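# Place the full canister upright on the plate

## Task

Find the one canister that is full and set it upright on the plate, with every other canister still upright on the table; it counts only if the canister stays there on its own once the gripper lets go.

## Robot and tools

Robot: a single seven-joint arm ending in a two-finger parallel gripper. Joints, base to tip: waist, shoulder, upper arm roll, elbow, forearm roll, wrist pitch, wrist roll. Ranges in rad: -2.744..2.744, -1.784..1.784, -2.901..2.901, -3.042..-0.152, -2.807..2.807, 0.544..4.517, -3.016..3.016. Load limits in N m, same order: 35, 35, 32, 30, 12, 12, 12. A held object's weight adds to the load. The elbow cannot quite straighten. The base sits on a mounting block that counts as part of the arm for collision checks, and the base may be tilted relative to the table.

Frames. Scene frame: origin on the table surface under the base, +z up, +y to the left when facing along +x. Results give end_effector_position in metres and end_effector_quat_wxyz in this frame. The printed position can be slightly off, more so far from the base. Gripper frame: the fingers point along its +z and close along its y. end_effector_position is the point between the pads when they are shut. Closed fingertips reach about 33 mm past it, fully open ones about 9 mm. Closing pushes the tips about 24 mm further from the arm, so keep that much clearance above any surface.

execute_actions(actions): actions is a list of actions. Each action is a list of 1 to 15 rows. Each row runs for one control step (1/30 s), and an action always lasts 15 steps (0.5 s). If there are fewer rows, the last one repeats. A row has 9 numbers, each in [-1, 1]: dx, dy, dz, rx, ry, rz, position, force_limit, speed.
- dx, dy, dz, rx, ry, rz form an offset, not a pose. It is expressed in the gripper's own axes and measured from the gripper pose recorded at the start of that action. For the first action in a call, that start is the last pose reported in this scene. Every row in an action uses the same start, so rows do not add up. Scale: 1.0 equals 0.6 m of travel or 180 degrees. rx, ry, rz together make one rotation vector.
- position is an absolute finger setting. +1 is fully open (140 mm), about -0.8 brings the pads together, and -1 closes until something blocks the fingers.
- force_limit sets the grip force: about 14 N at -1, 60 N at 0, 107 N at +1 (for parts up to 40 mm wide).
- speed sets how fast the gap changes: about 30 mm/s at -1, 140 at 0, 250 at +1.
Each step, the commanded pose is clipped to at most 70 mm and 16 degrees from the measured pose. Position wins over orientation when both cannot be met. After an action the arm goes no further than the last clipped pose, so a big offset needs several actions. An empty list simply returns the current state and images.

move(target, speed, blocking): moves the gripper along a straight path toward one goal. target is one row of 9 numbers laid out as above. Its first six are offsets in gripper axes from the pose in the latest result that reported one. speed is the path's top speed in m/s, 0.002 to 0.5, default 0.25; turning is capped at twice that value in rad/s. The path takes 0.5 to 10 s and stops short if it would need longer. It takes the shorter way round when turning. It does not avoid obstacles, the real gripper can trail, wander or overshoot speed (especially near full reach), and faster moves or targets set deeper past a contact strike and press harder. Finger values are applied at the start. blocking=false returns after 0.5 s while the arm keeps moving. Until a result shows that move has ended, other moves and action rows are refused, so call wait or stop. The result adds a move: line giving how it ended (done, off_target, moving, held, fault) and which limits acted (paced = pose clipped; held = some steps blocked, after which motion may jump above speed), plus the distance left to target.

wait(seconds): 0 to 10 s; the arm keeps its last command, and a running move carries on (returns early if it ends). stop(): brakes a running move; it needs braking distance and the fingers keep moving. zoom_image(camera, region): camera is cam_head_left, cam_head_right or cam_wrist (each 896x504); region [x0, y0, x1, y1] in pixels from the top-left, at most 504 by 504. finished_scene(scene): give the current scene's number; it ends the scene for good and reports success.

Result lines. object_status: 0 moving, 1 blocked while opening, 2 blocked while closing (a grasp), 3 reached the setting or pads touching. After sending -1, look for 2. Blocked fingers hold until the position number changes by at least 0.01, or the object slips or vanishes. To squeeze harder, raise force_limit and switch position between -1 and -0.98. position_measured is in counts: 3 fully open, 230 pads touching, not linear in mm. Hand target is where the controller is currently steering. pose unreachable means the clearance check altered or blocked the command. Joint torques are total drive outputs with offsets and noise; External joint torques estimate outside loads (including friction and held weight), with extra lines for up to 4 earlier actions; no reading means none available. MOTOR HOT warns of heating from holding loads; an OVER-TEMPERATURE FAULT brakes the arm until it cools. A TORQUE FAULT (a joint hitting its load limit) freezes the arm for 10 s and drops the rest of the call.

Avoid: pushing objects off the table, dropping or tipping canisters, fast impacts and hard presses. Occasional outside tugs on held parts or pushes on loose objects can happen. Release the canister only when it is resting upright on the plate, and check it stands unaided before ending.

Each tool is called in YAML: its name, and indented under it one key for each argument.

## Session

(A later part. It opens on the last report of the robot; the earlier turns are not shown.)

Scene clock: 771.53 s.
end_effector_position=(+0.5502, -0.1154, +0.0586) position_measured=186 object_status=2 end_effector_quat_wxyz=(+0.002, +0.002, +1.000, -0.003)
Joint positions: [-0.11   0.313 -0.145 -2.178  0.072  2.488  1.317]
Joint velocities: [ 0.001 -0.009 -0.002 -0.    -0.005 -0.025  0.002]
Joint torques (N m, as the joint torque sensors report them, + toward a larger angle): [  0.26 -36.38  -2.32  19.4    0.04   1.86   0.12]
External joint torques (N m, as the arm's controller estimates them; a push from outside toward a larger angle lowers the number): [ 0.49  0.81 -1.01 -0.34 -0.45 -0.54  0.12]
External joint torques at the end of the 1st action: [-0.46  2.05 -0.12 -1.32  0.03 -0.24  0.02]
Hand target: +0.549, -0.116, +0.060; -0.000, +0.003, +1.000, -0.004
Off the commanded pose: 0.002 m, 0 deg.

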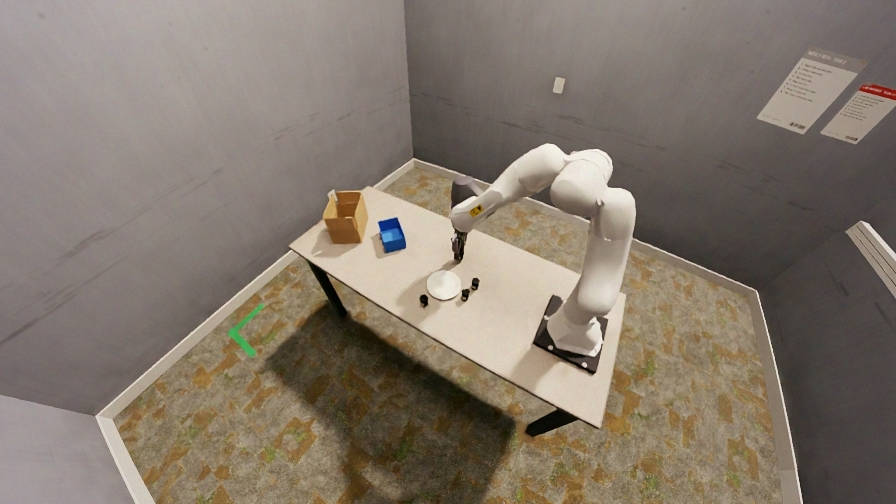

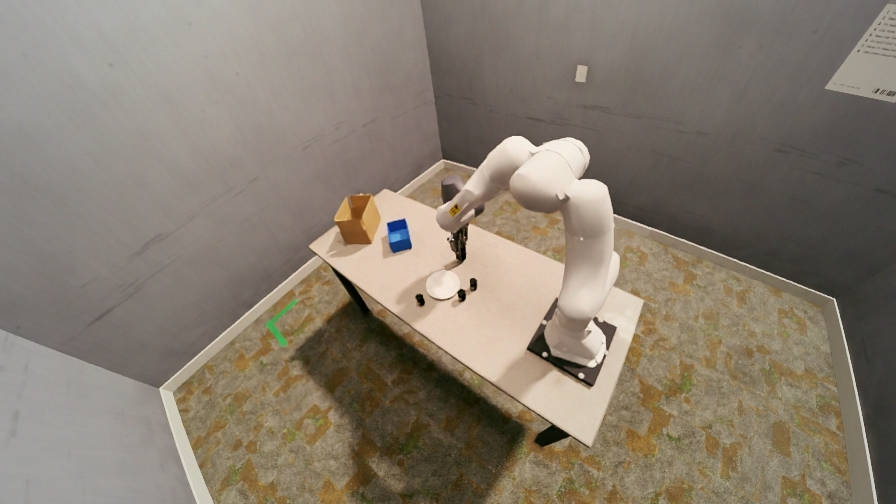

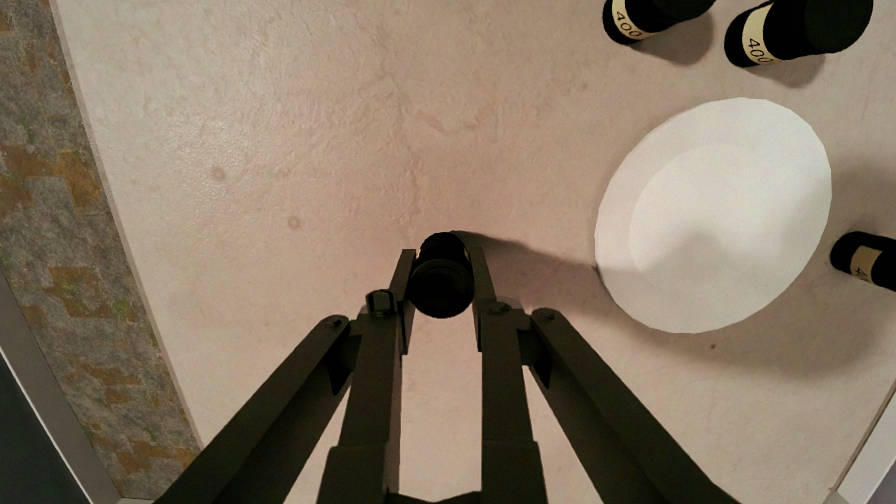

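wait:
  seconds: 0.1

wait:
  seconds: 0.1

wait:
  seconds: 0.1

wait:
  seconds: 0.1

wait:
  seconds: 0.1

Scene clock: 775.37 s.
end_effector_position=(+0.5489, -0.1152, +0.0584) position_measured=186 object_status=2 end_effector_quat_wxyz=(-0.000, +0.002, +1.000, -0.003)
Joint positions: [-0.11   0.313 -0.145 -2.178  0.072  2.484  1.318]
Joint velocities: [ 0.     0.    -0.     0.     0.001 -0.001  0.001]
Joint torques (N m, as the joint torque sensors report them, + toward a larger angle): [  0.14 -37.53  -2.51  19.21   0.01   1.86   0.17]
External joint torques (N m, as the arm's controller estimates them; a push from outside toward a larger angle lowers the number): [ 0.36  0.22 -1.19 -0.84 -0.49 -0.57  0.17]
Hand target: +0.549, -0.116, +0.060; -0.000, +0.003, +1.000, -0.004
Off the commanded pose: 0.002 m, 0 deg.
wait: 0.10 s; at rest from the start

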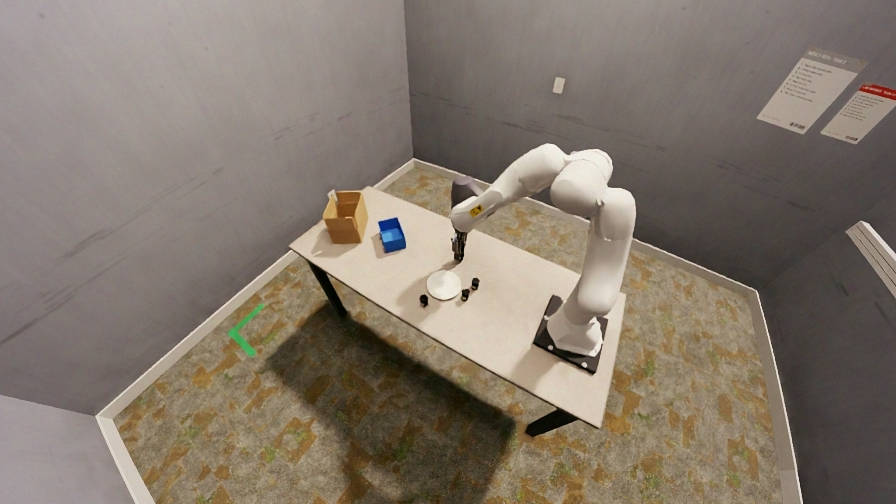

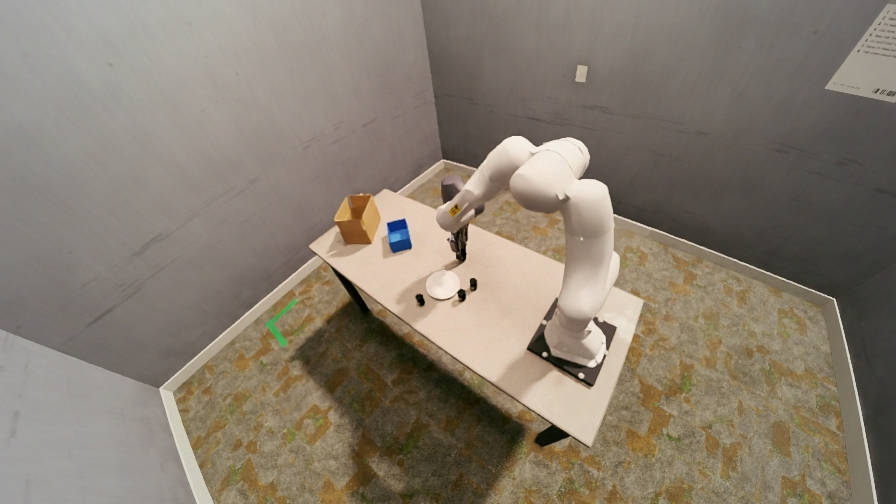

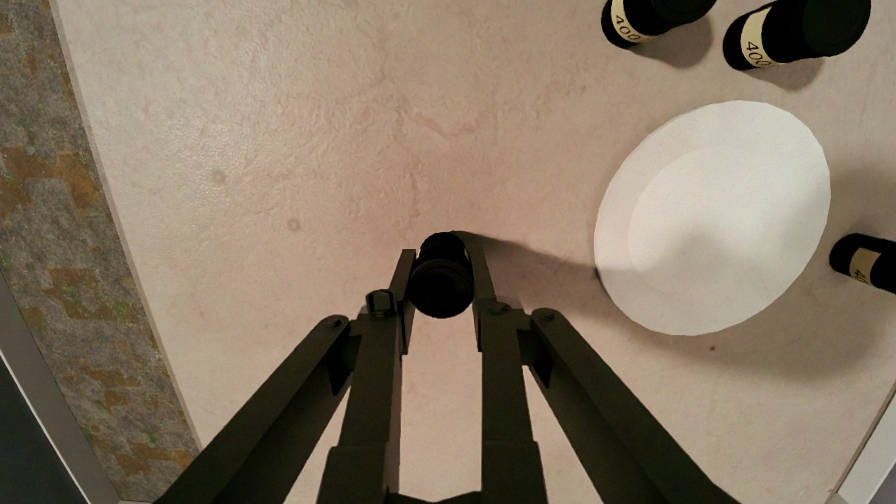

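Scene clock: 775.47 s.
end_effector_position=(+0.5489, -0.1152, +0.0584) position_measured=186 object_status=2 end_effector_quat_wxyz=(-0.000, +0.002, +1.000, -0.003)
Joint positions: [-0.11   0.313 -0.145 -2.178  0.072  2.484  1.318]
Joint velocities: [-0.001  0.001  0.     0.002 -0.     0.    -0.002]
Joint torques (N m, as the joint torque sensors report them, + toward a larger angle): [  0.24 -37.53  -2.56  19.53   0.01   1.87   0.17]
External joint torques (N m, as the arm's controller estimates them; a push from outside toward a larger angle lowers the number): [ 0.34  0.13 -1.35 -0.49 -0.48 -0.56  0.17]
Hand target: +0.549, -0.116, +0.060; -0.000, +0.003, +1.000, -0.004
Off the commanded pose: 0.002 m, 0 deg.
wait: 0.10 s; no rest

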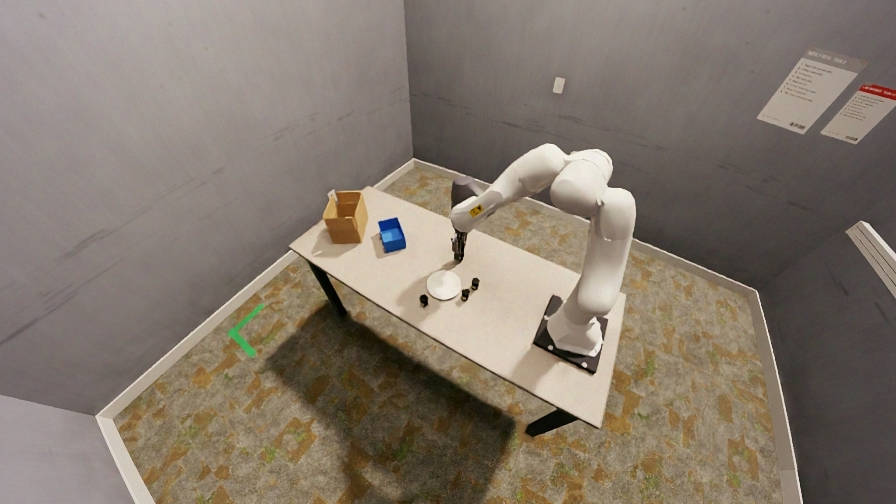

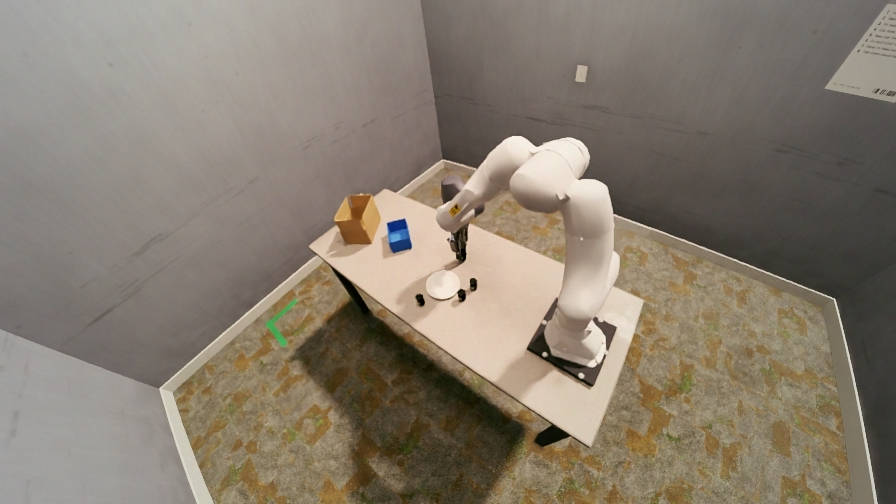

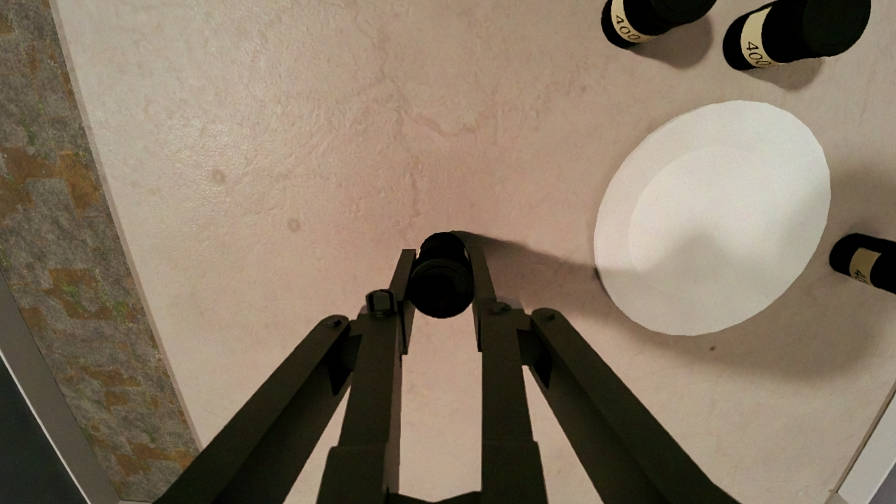

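Scene clock: 775.57 s.
end_effector_position=(+0.5489, -0.1152, +0.0584) position_measured=186 object_status=2 end_effector_quat_wxyz=(-0.000, +0.002, +1.000, -0.003)
Joint positions: [-0.11   0.313 -0.145 -2.178  0.072  2.484  1.318]
Joint velocities: [-0.    -0.     0.002  0.     0.     0.001  0.   ]
Joint torques (N m, as the joint torque sensors report them, + toward a larger angle): [  0.01 -37.44  -2.46  19.62   0.02   1.89   0.19]
External joint torques (N m, as the arm's controller estimates them; a push from outside toward a larger angle lowers the number): [ 0.13  0.3  -1.25 -0.4  -0.48 -0.54  0.19]
Hand target: +0.549, -0.116, +0.060; -0.000, +0.003, +1.000, -0.004
Off the commanded pose: 0.002 m, 0 deg.
wait: 0.10 s; no rest

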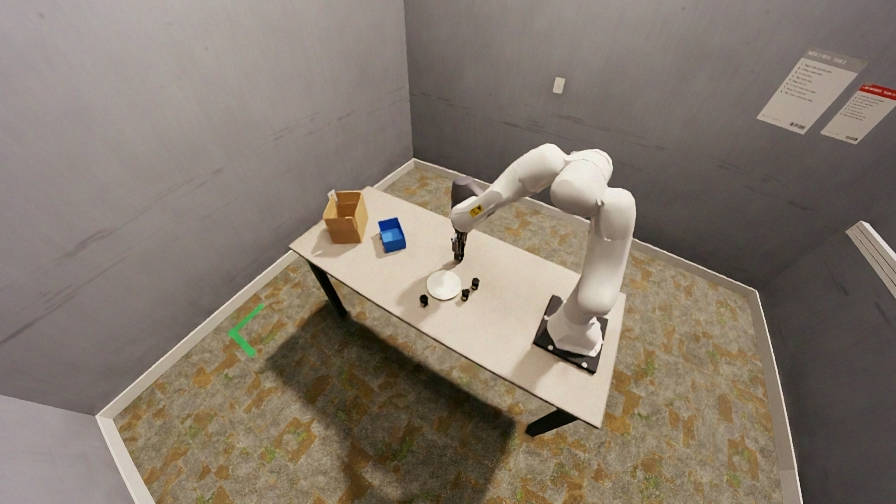

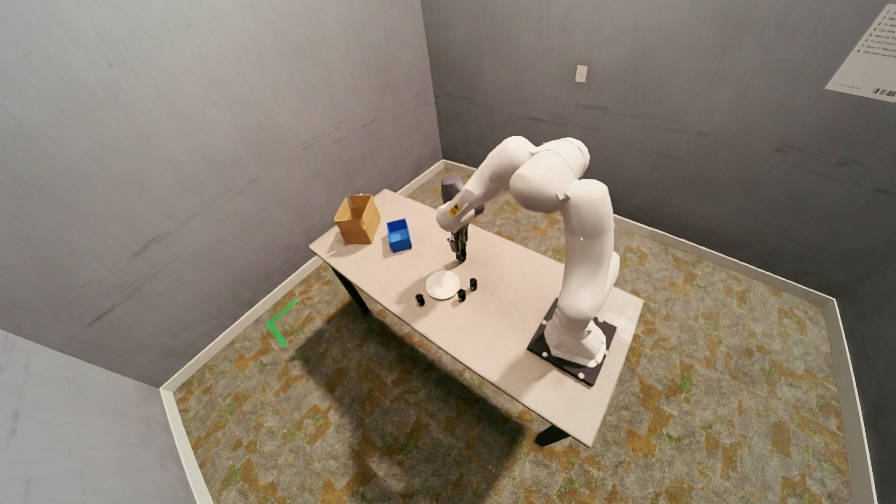

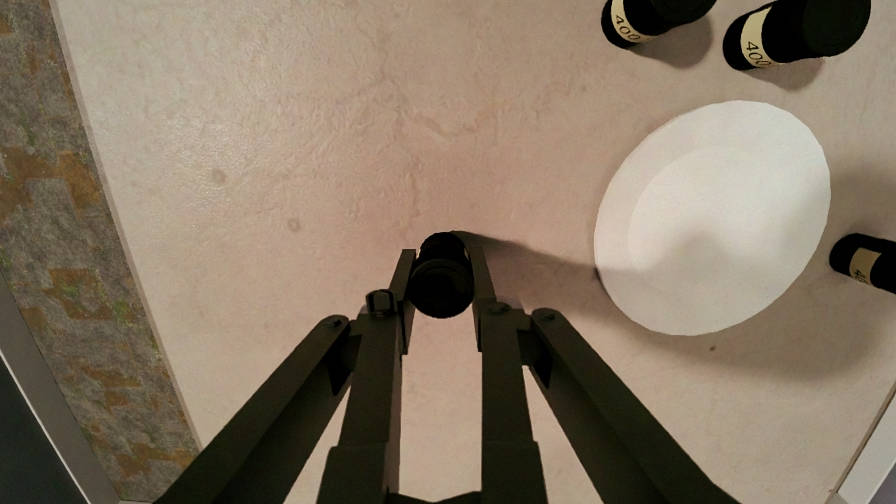

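Scene clock: 775.67 s.
end_effector_position=(+0.5489, -0.1152, +0.0584) position_measured=186 object_status=2 end_effector_quat_wxyz=(-0.000, +0.002, +1.000, -0.003)
Joint positions: [-0.11   0.313 -0.145 -2.178  0.072  2.484  1.318]
Joint velocities: [-0.    -0.001  0.     0.    -0.     0.     0.001]
Joint torques (N m, as the joint torque sensors report them, + toward a larger angle): [  0.42 -37.51  -2.41  19.29  -0.01   1.87   0.21]
External joint torques (N m, as the arm's controller estimates them; a push from outside toward a larger angle lowers the number): [ 0.48  0.38 -1.24 -0.84 -0.5  -0.58  0.21]
Hand target: +0.549, -0.116, +0.060; -0.000, +0.003, +1.000, -0.004
Off the commanded pose: 0.002 m, 0 deg.
wait: 0.10 s; no rest

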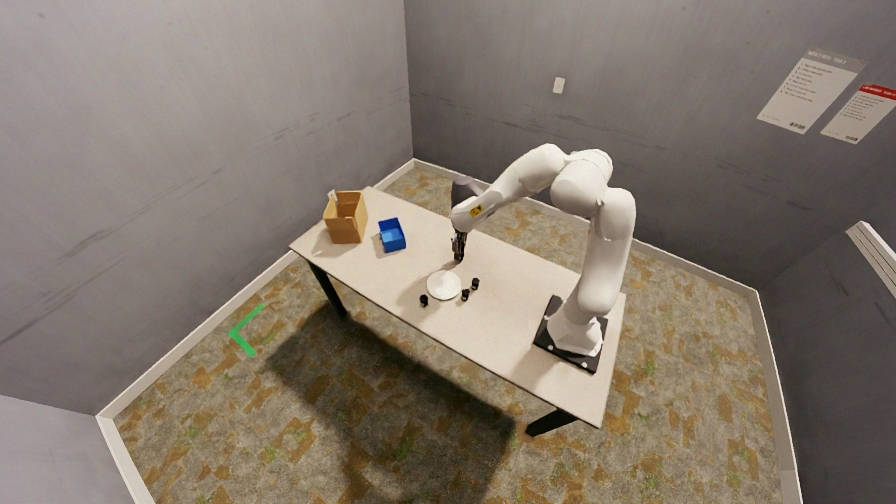

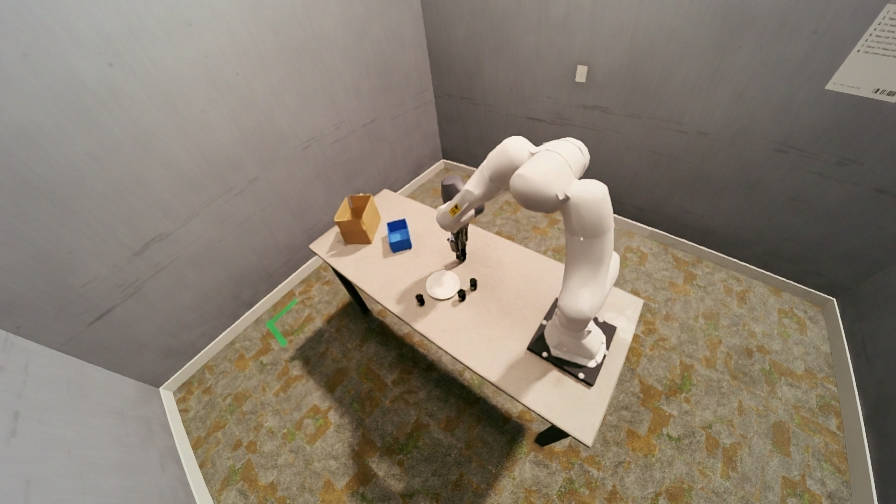

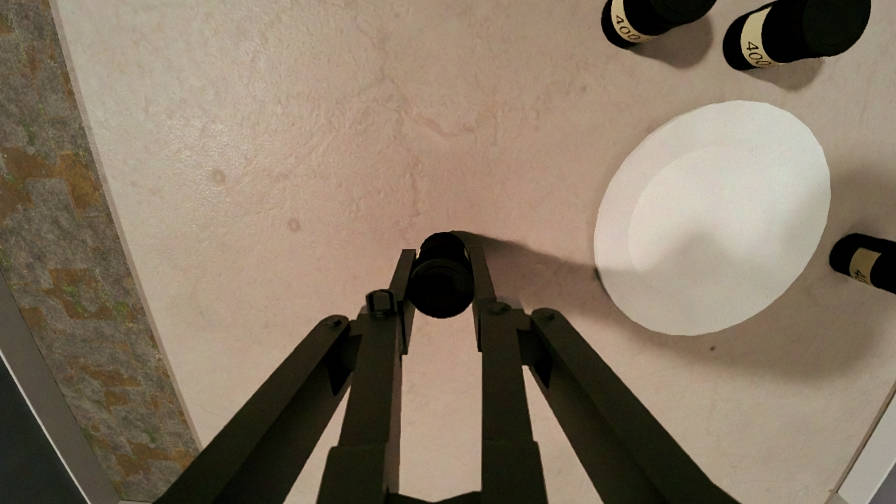

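Scene clock: 775.77 s.
end_effector_position=(+0.5489, -0.1152, +0.0584) position_measured=186 object_status=2 end_effector_quat_wxyz=(-0.000, +0.002, +1.000, -0.003)
Joint positions: [-0.11   0.313 -0.145 -2.178  0.072  2.484  1.318]
Joint velocities: [-0.001  0.001  0.001 -0.001 -0.001  0.    -0.001]
Joint torques (N m, as the joint torque sensors report them, + toward a larger angle): [  0.06 -37.58  -2.43  19.4    0.     1.87   0.2 ]
External joint torques (N m, as the arm's controller estimates them; a push from outside toward a larger angle lowers the number): [ 0.18  0.1  -1.22 -0.58 -0.5  -0.55  0.2 ]
Hand target: +0.549, -0.116, +0.060; -0.000, +0.003, +1.000, -0.004
Off the commanded pose: 0.002 m, 0 deg.
wait: 0.10 s; no rest

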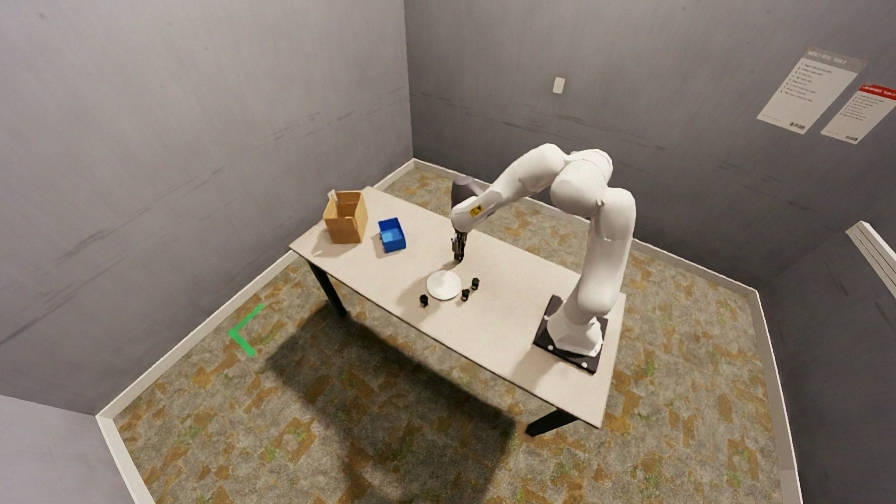

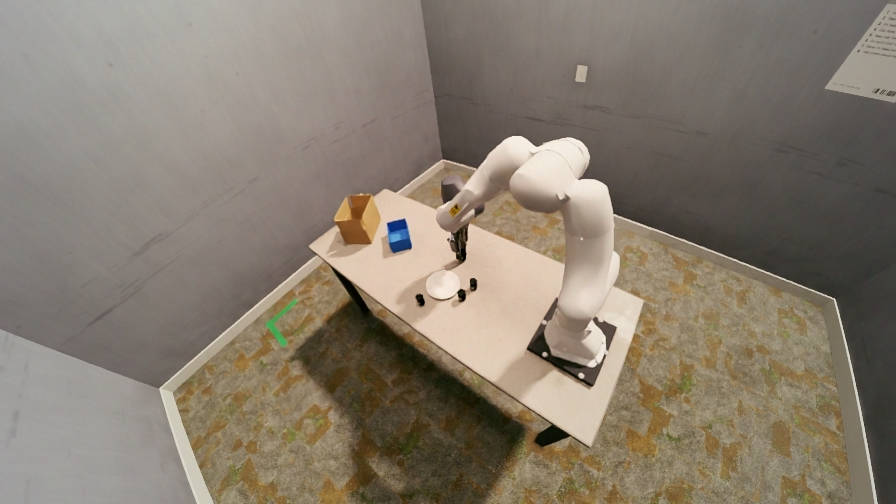

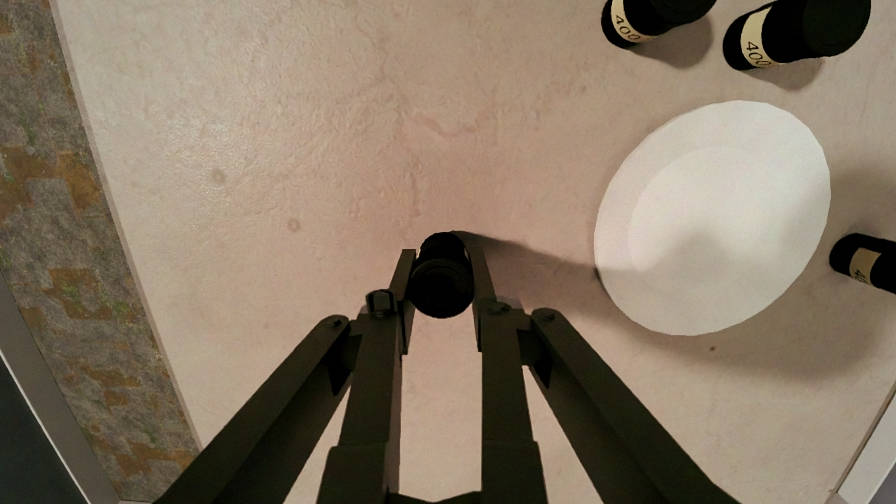

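move:
  target: [0.035, 0.285, -0.0693, 0, 0, 0, -1, 0, 0]
  speed: 0.2

Scene clock: 801.27 s.
end_effector_position=(+0.5281, +0.0582, +0.0978) position_measured=186 object_status=2 end_effector_quat_wxyz=(-0.001, -0.003, +1.000, -0.000)
Joint positions: [ 0.154  0.16  -0.096 -2.272  0.031  2.427  1.649]
Joint velocities: [-0.001  0.     0.001 -0.    -0.002 -0.001  0.033]
Joint torques (N m, as the joint torque sensors report them, + toward a larger angle): [  0.53 -33.43  -1.23  18.74   0.04   1.88   0.22]
External joint torques (N m, as the arm's controller estimates them; a push from outside toward a larger angle lowers the number): [ 0.76  0.35 -0.73 -1.95 -0.51 -0.53  0.22]
Hand target: +0.527, +0.058, +0.098; -0.002, +0.002, +1.000, -0.001
Off the commanded pose: 0.002 m, 1 deg.
move: done

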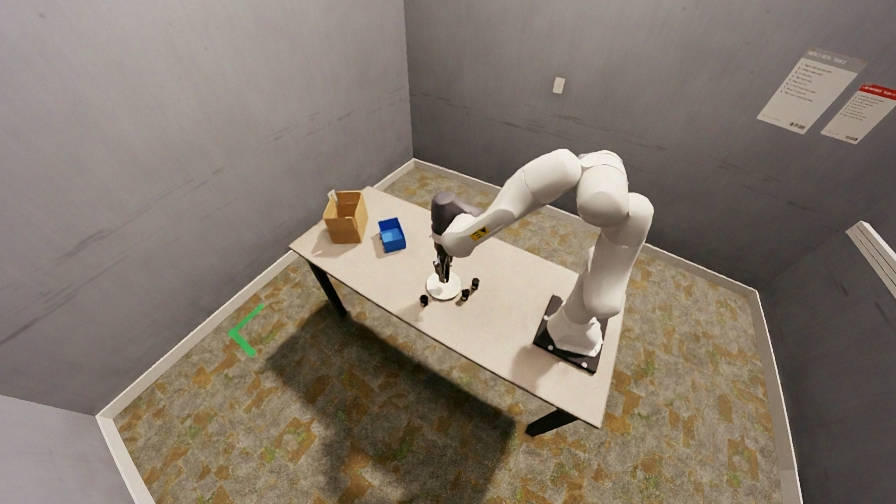

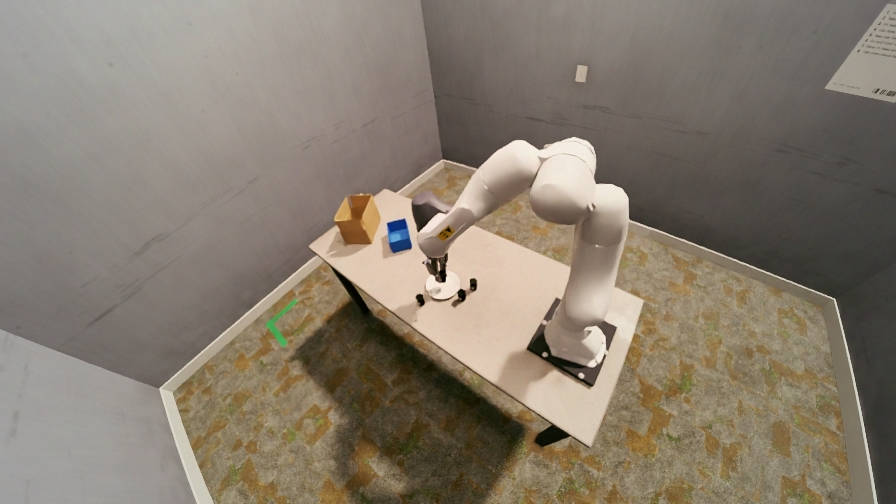

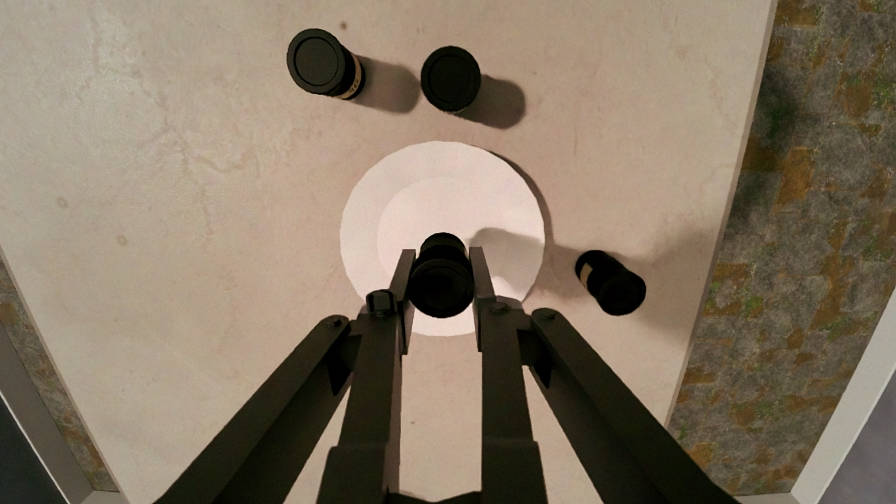

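move:
  target: [0.0, 0.0, 0.0663, 0, 0, 0, -1, 0, 0]
  speed: 0.08

Scene clock: 811.73 s.
end_effector_position=(+0.5278, +0.0568, +0.0581) position_measured=186 object_status=2 end_effector_quat_wxyz=(-0.002, -0.001, +1.000, -0.002)
Joint positions: [ 0.154  0.241 -0.095 -2.284  0.042  2.517  1.645]
Joint velocities: [ 0.001  0.    -0.002  0.001  0.002  0.01  -0.006]
Joint torques (N m, as the joint torque sensors report them, + toward a larger angle): [ -1.3  -33.25   0.03  17.68   1.13   2.66  -0.11]
External joint torques (N m, as the arm's controller estimates them; a push from outside toward a larger angle lowers the number): [-1.05  1.92  0.72 -1.82  0.65  0.26 -0.11]
Hand target: +0.528, +0.057, +0.058; -0.001, -0.003, +1.000, -0.001
Off the commanded pose: 0.001 m, 0 deg.
move: done

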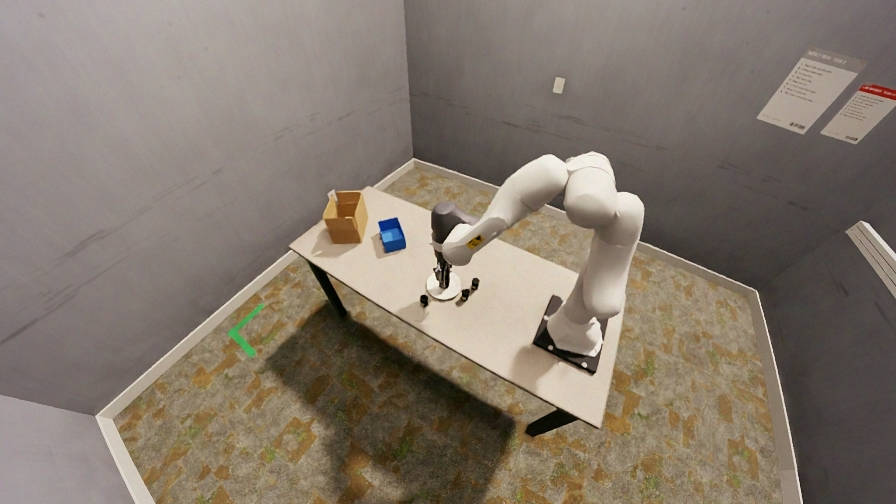

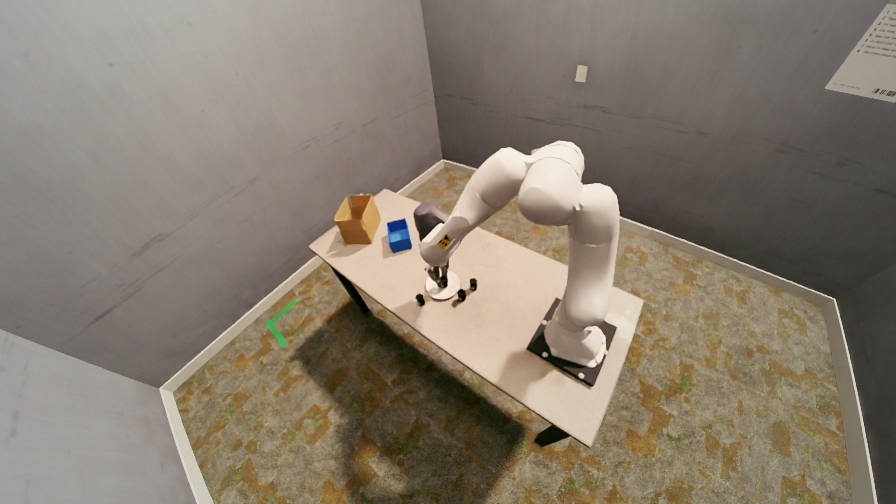

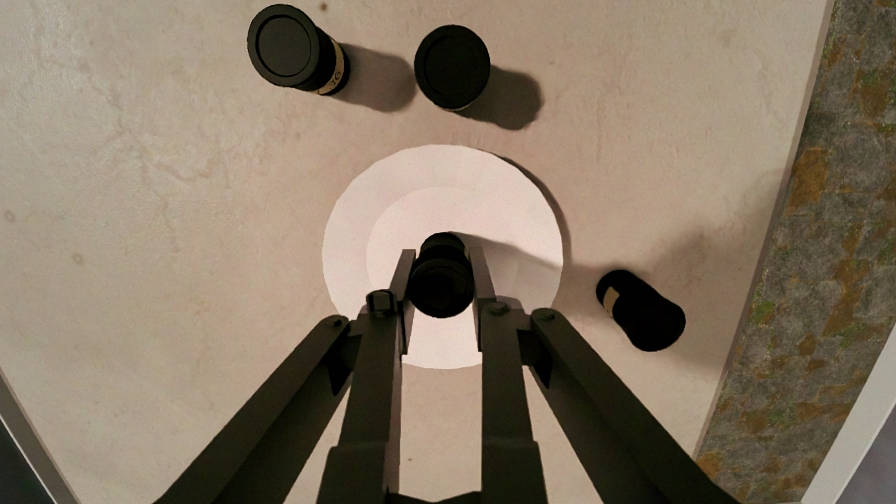

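execute_actions:
  actions:
    - [[0,0,0.001,0,0,0,-1,0,0],[0,0,0.002,0,0,0,-1,0,0],[0,0,0.003,0,0,0,-1,0,0],[0,0,0.004,0,0,0,-1,0,0],[0,0,0.005,0,0,0,-1,0,0],[0,0,0.006,0,0,0,-1,0,0],[0,0,0.007,0,0,0,-1,0,0],[0,0,0.008,0,0,0,-1,0,0],[0,0,0.009,0,0,0,-1,0,0],[0,0,0.0098,0,0,0,-1,0,0],[0,0,0.0104,0,0,0,-1,0,0],[0,0,0.0108,0,0,0,-1,0,0]]

Scene clock: 820.03 s.
end_effector_position=(+0.5271, +0.0563, +0.0522) position_measured=186 object_status=2 end_effector_quat_wxyz=(-0.004, -0.002, +1.000, -0.003)
Joint positions: [ 0.154  0.254 -0.095 -2.284  0.042  2.527  1.643]
Joint velocities: [-0.001  0.007  0.    -0.    -0.001  0.014  0.   ]
Joint torques (N m, as the joint torque sensors report them, + toward a larger angle): [ -0.65 -33.62  -0.32  17.27   1.03   2.64   0.06]
External joint torques (N m, as the arm's controller estimates them; a push from outside toward a larger angle lowers the number): [-0.5   2.12  0.3  -2.2   0.55  0.22  0.06]
Hand target: +0.528, +0.057, +0.052; -0.002, -0.001, +1.000, -0.002
Off the commanded pose: 0.001 m, 0 deg.

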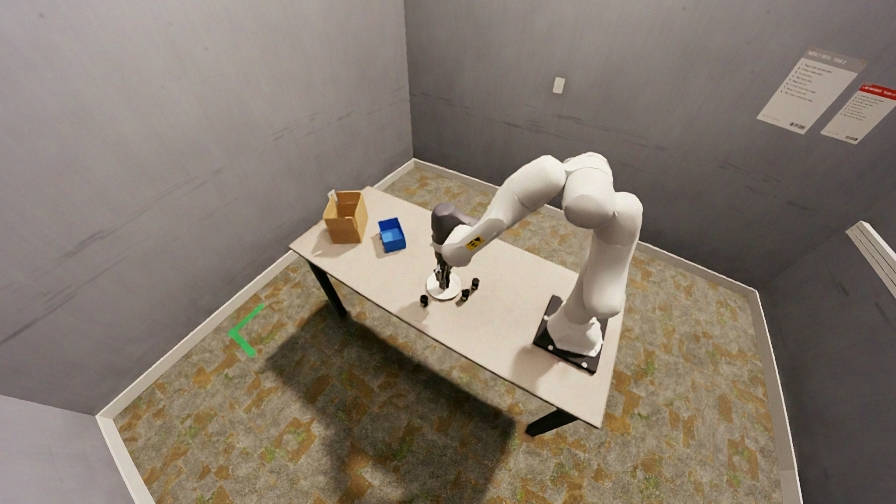

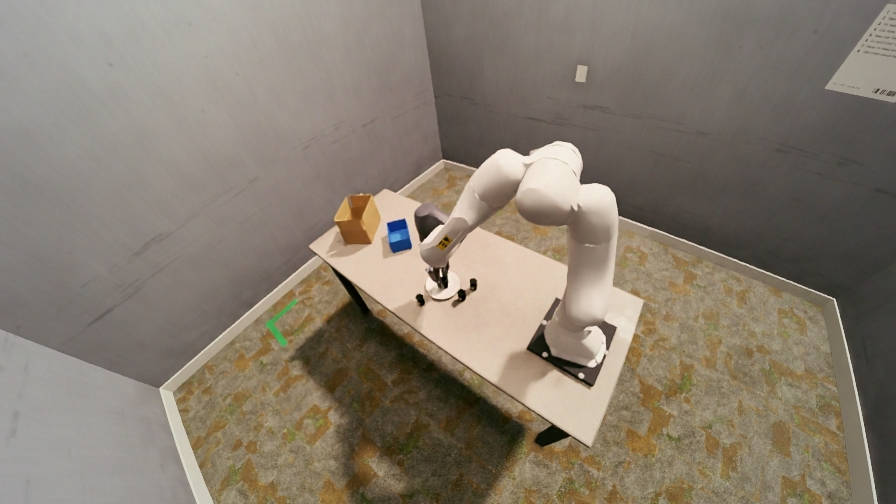

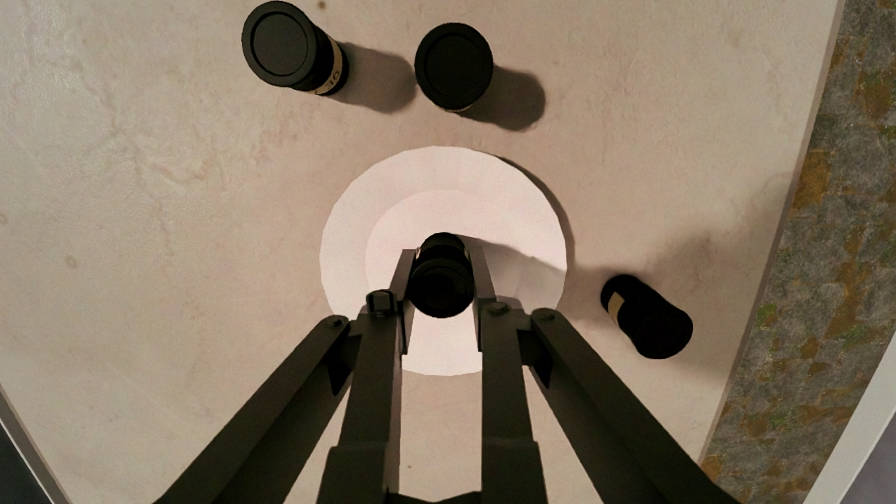

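execute_actions:
  actions: []

zoom_image:
  camera: "cam_head_left"
  region: [380, 230, 520, 320]

Scene clock: 823.20 s.
end_effector_position=(+0.5279, +0.0564, +0.0523) position_measured=186 object_status=2 end_effector_quat_wxyz=(-0.003, -0.002, +1.000, -0.003)
Joint positions: [ 0.154  0.254 -0.095 -2.284  0.042  2.529  1.643]
Joint velocities: [ 0.001 -0.001  0.    -0.     0.    -0.    -0.   ]
Joint torques (N m, as the joint torque sensors report them, + toward a larger angle): [ -0.59 -33.    -0.47  17.44   1.03   2.63   0.05]
External joint torques (N m, as the arm's controller estimates them; a push from outside toward a larger angle lowers the number): [-0.5   2.36  0.09 -1.82  0.56  0.24  0.05]
Hand target: +0.528, +0.057, +0.052; -0.002, -0.001, +1.000, -0.002
Off the commanded pose: 0.001 m, 0 deg.

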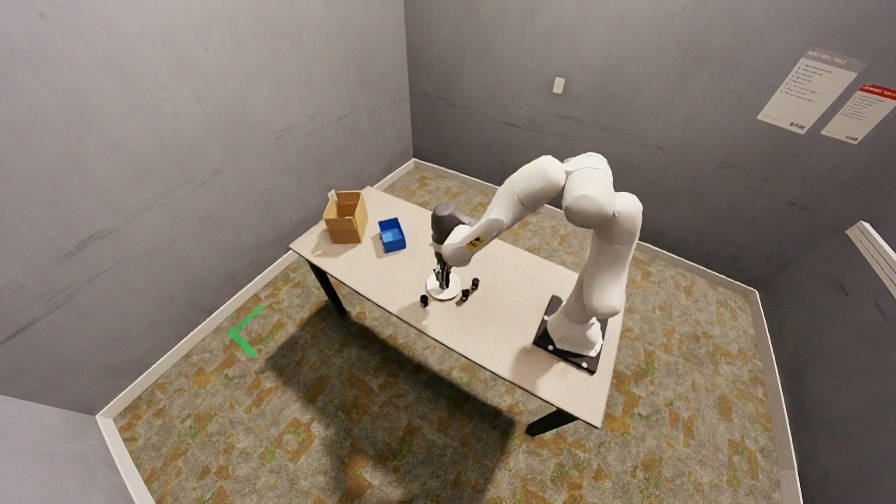

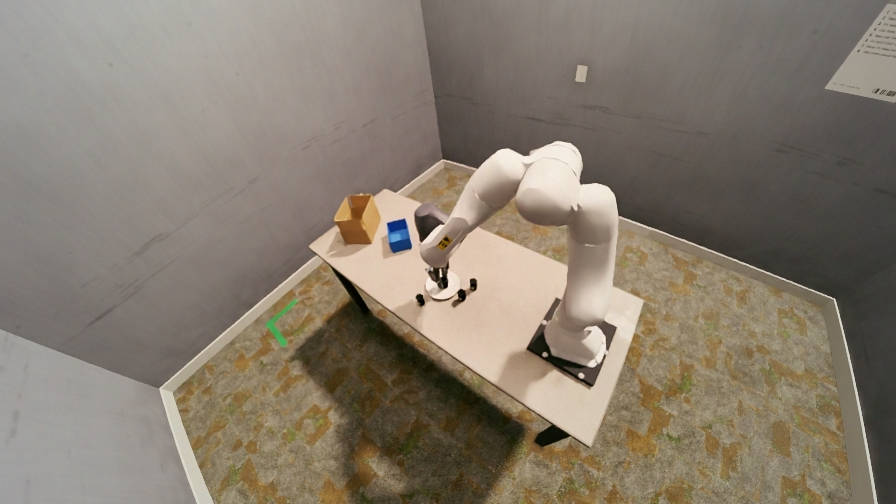

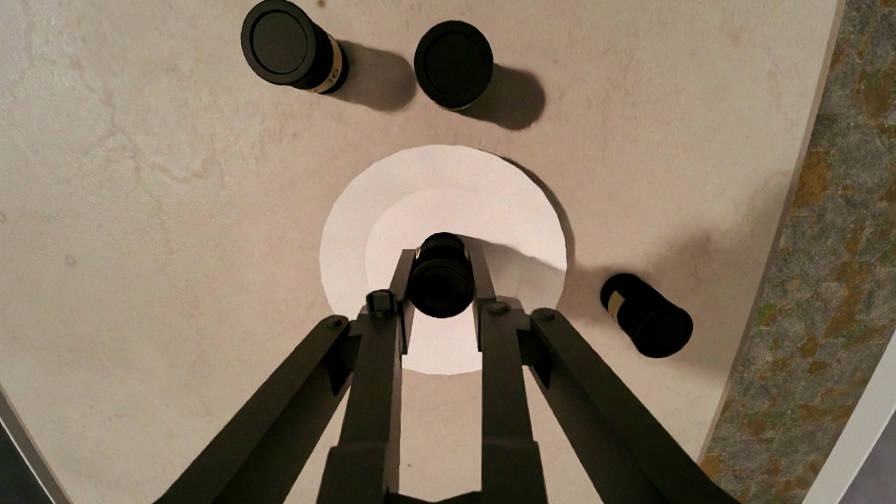

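Region (380, 230, 520, 320) of cam_head_left's 896x504 image, scaled by 3.600, with more detail than that image has; it fills the top 324 rows of this view, and the rest is white.

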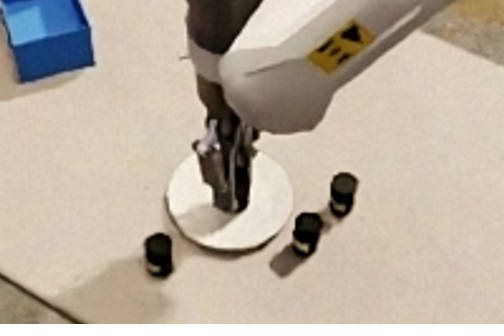

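execute_actions:
  actions:
    - [[0,0,0.0010,0,0,0,-1,0,0],[0,0,0.0014,0,0,0,-1,0,0],[0,0,0.0018,0,0,0,-1,0,0],[0,0,0.0022,0,0,0,-1,0,0],[0,0,0.0026,0,0,0,-1,0,0],[0,0,0.0030,0,0,0,-1,0,0],[0,0,0.0034,0,0,0,-1,0,0],[0,0,0.0038,0,0,0,-1,0,0],[0,0,0.0042,0,0,0,-1,0,0],[0,0,0.0045,0,0,0,-1,0,0]]

Scene clock: 829.43 s.
end_effector_position=(+0.5278, +0.0563, +0.0519) position_measured=186 object_status=2 end_effector_quat_wxyz=(-0.003, -0.002, +1.000, -0.003)
Joint positions: [ 0.154  0.255 -0.095 -2.284  0.042  2.53   1.643]
Joint velocities: [ 0.001  0.001 -0.001  0.     0.     0.     0.001]
Joint torques (N m, as the joint torque sensors report them, + toward a larger angle): [ -0.79 -31.19  -0.15  17.69   0.73   3.06   0.01]
External joint torques (N m, as the arm's controller estimates them; a push from outside toward a larger angle lowers the number): [-0.53  4.24  0.57 -1.61  0.25  0.66  0.01]
Hand target: +0.528, +0.056, +0.050; -0.003, -0.002, +1.000, -0.003
Off the commanded pose: 0.002 m, 0 deg.

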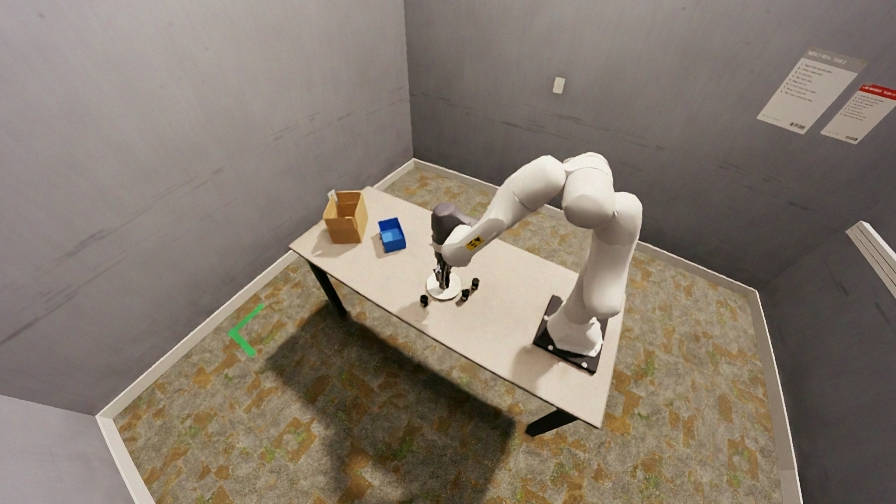

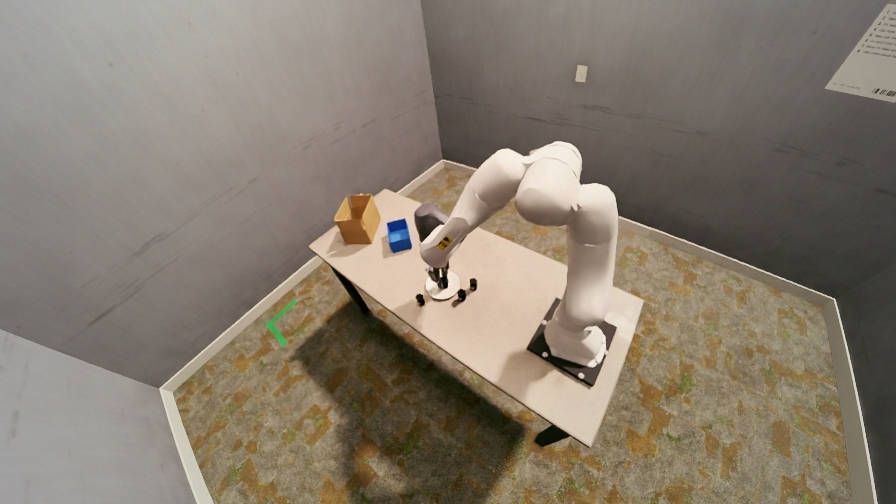

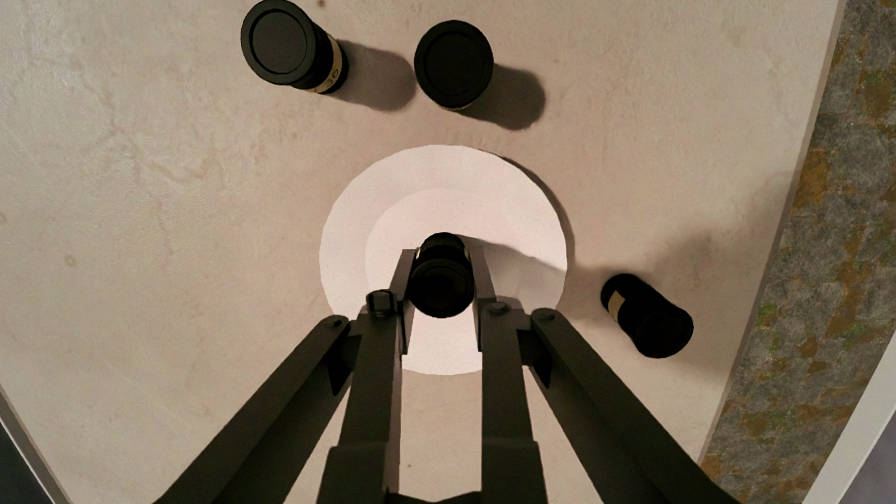

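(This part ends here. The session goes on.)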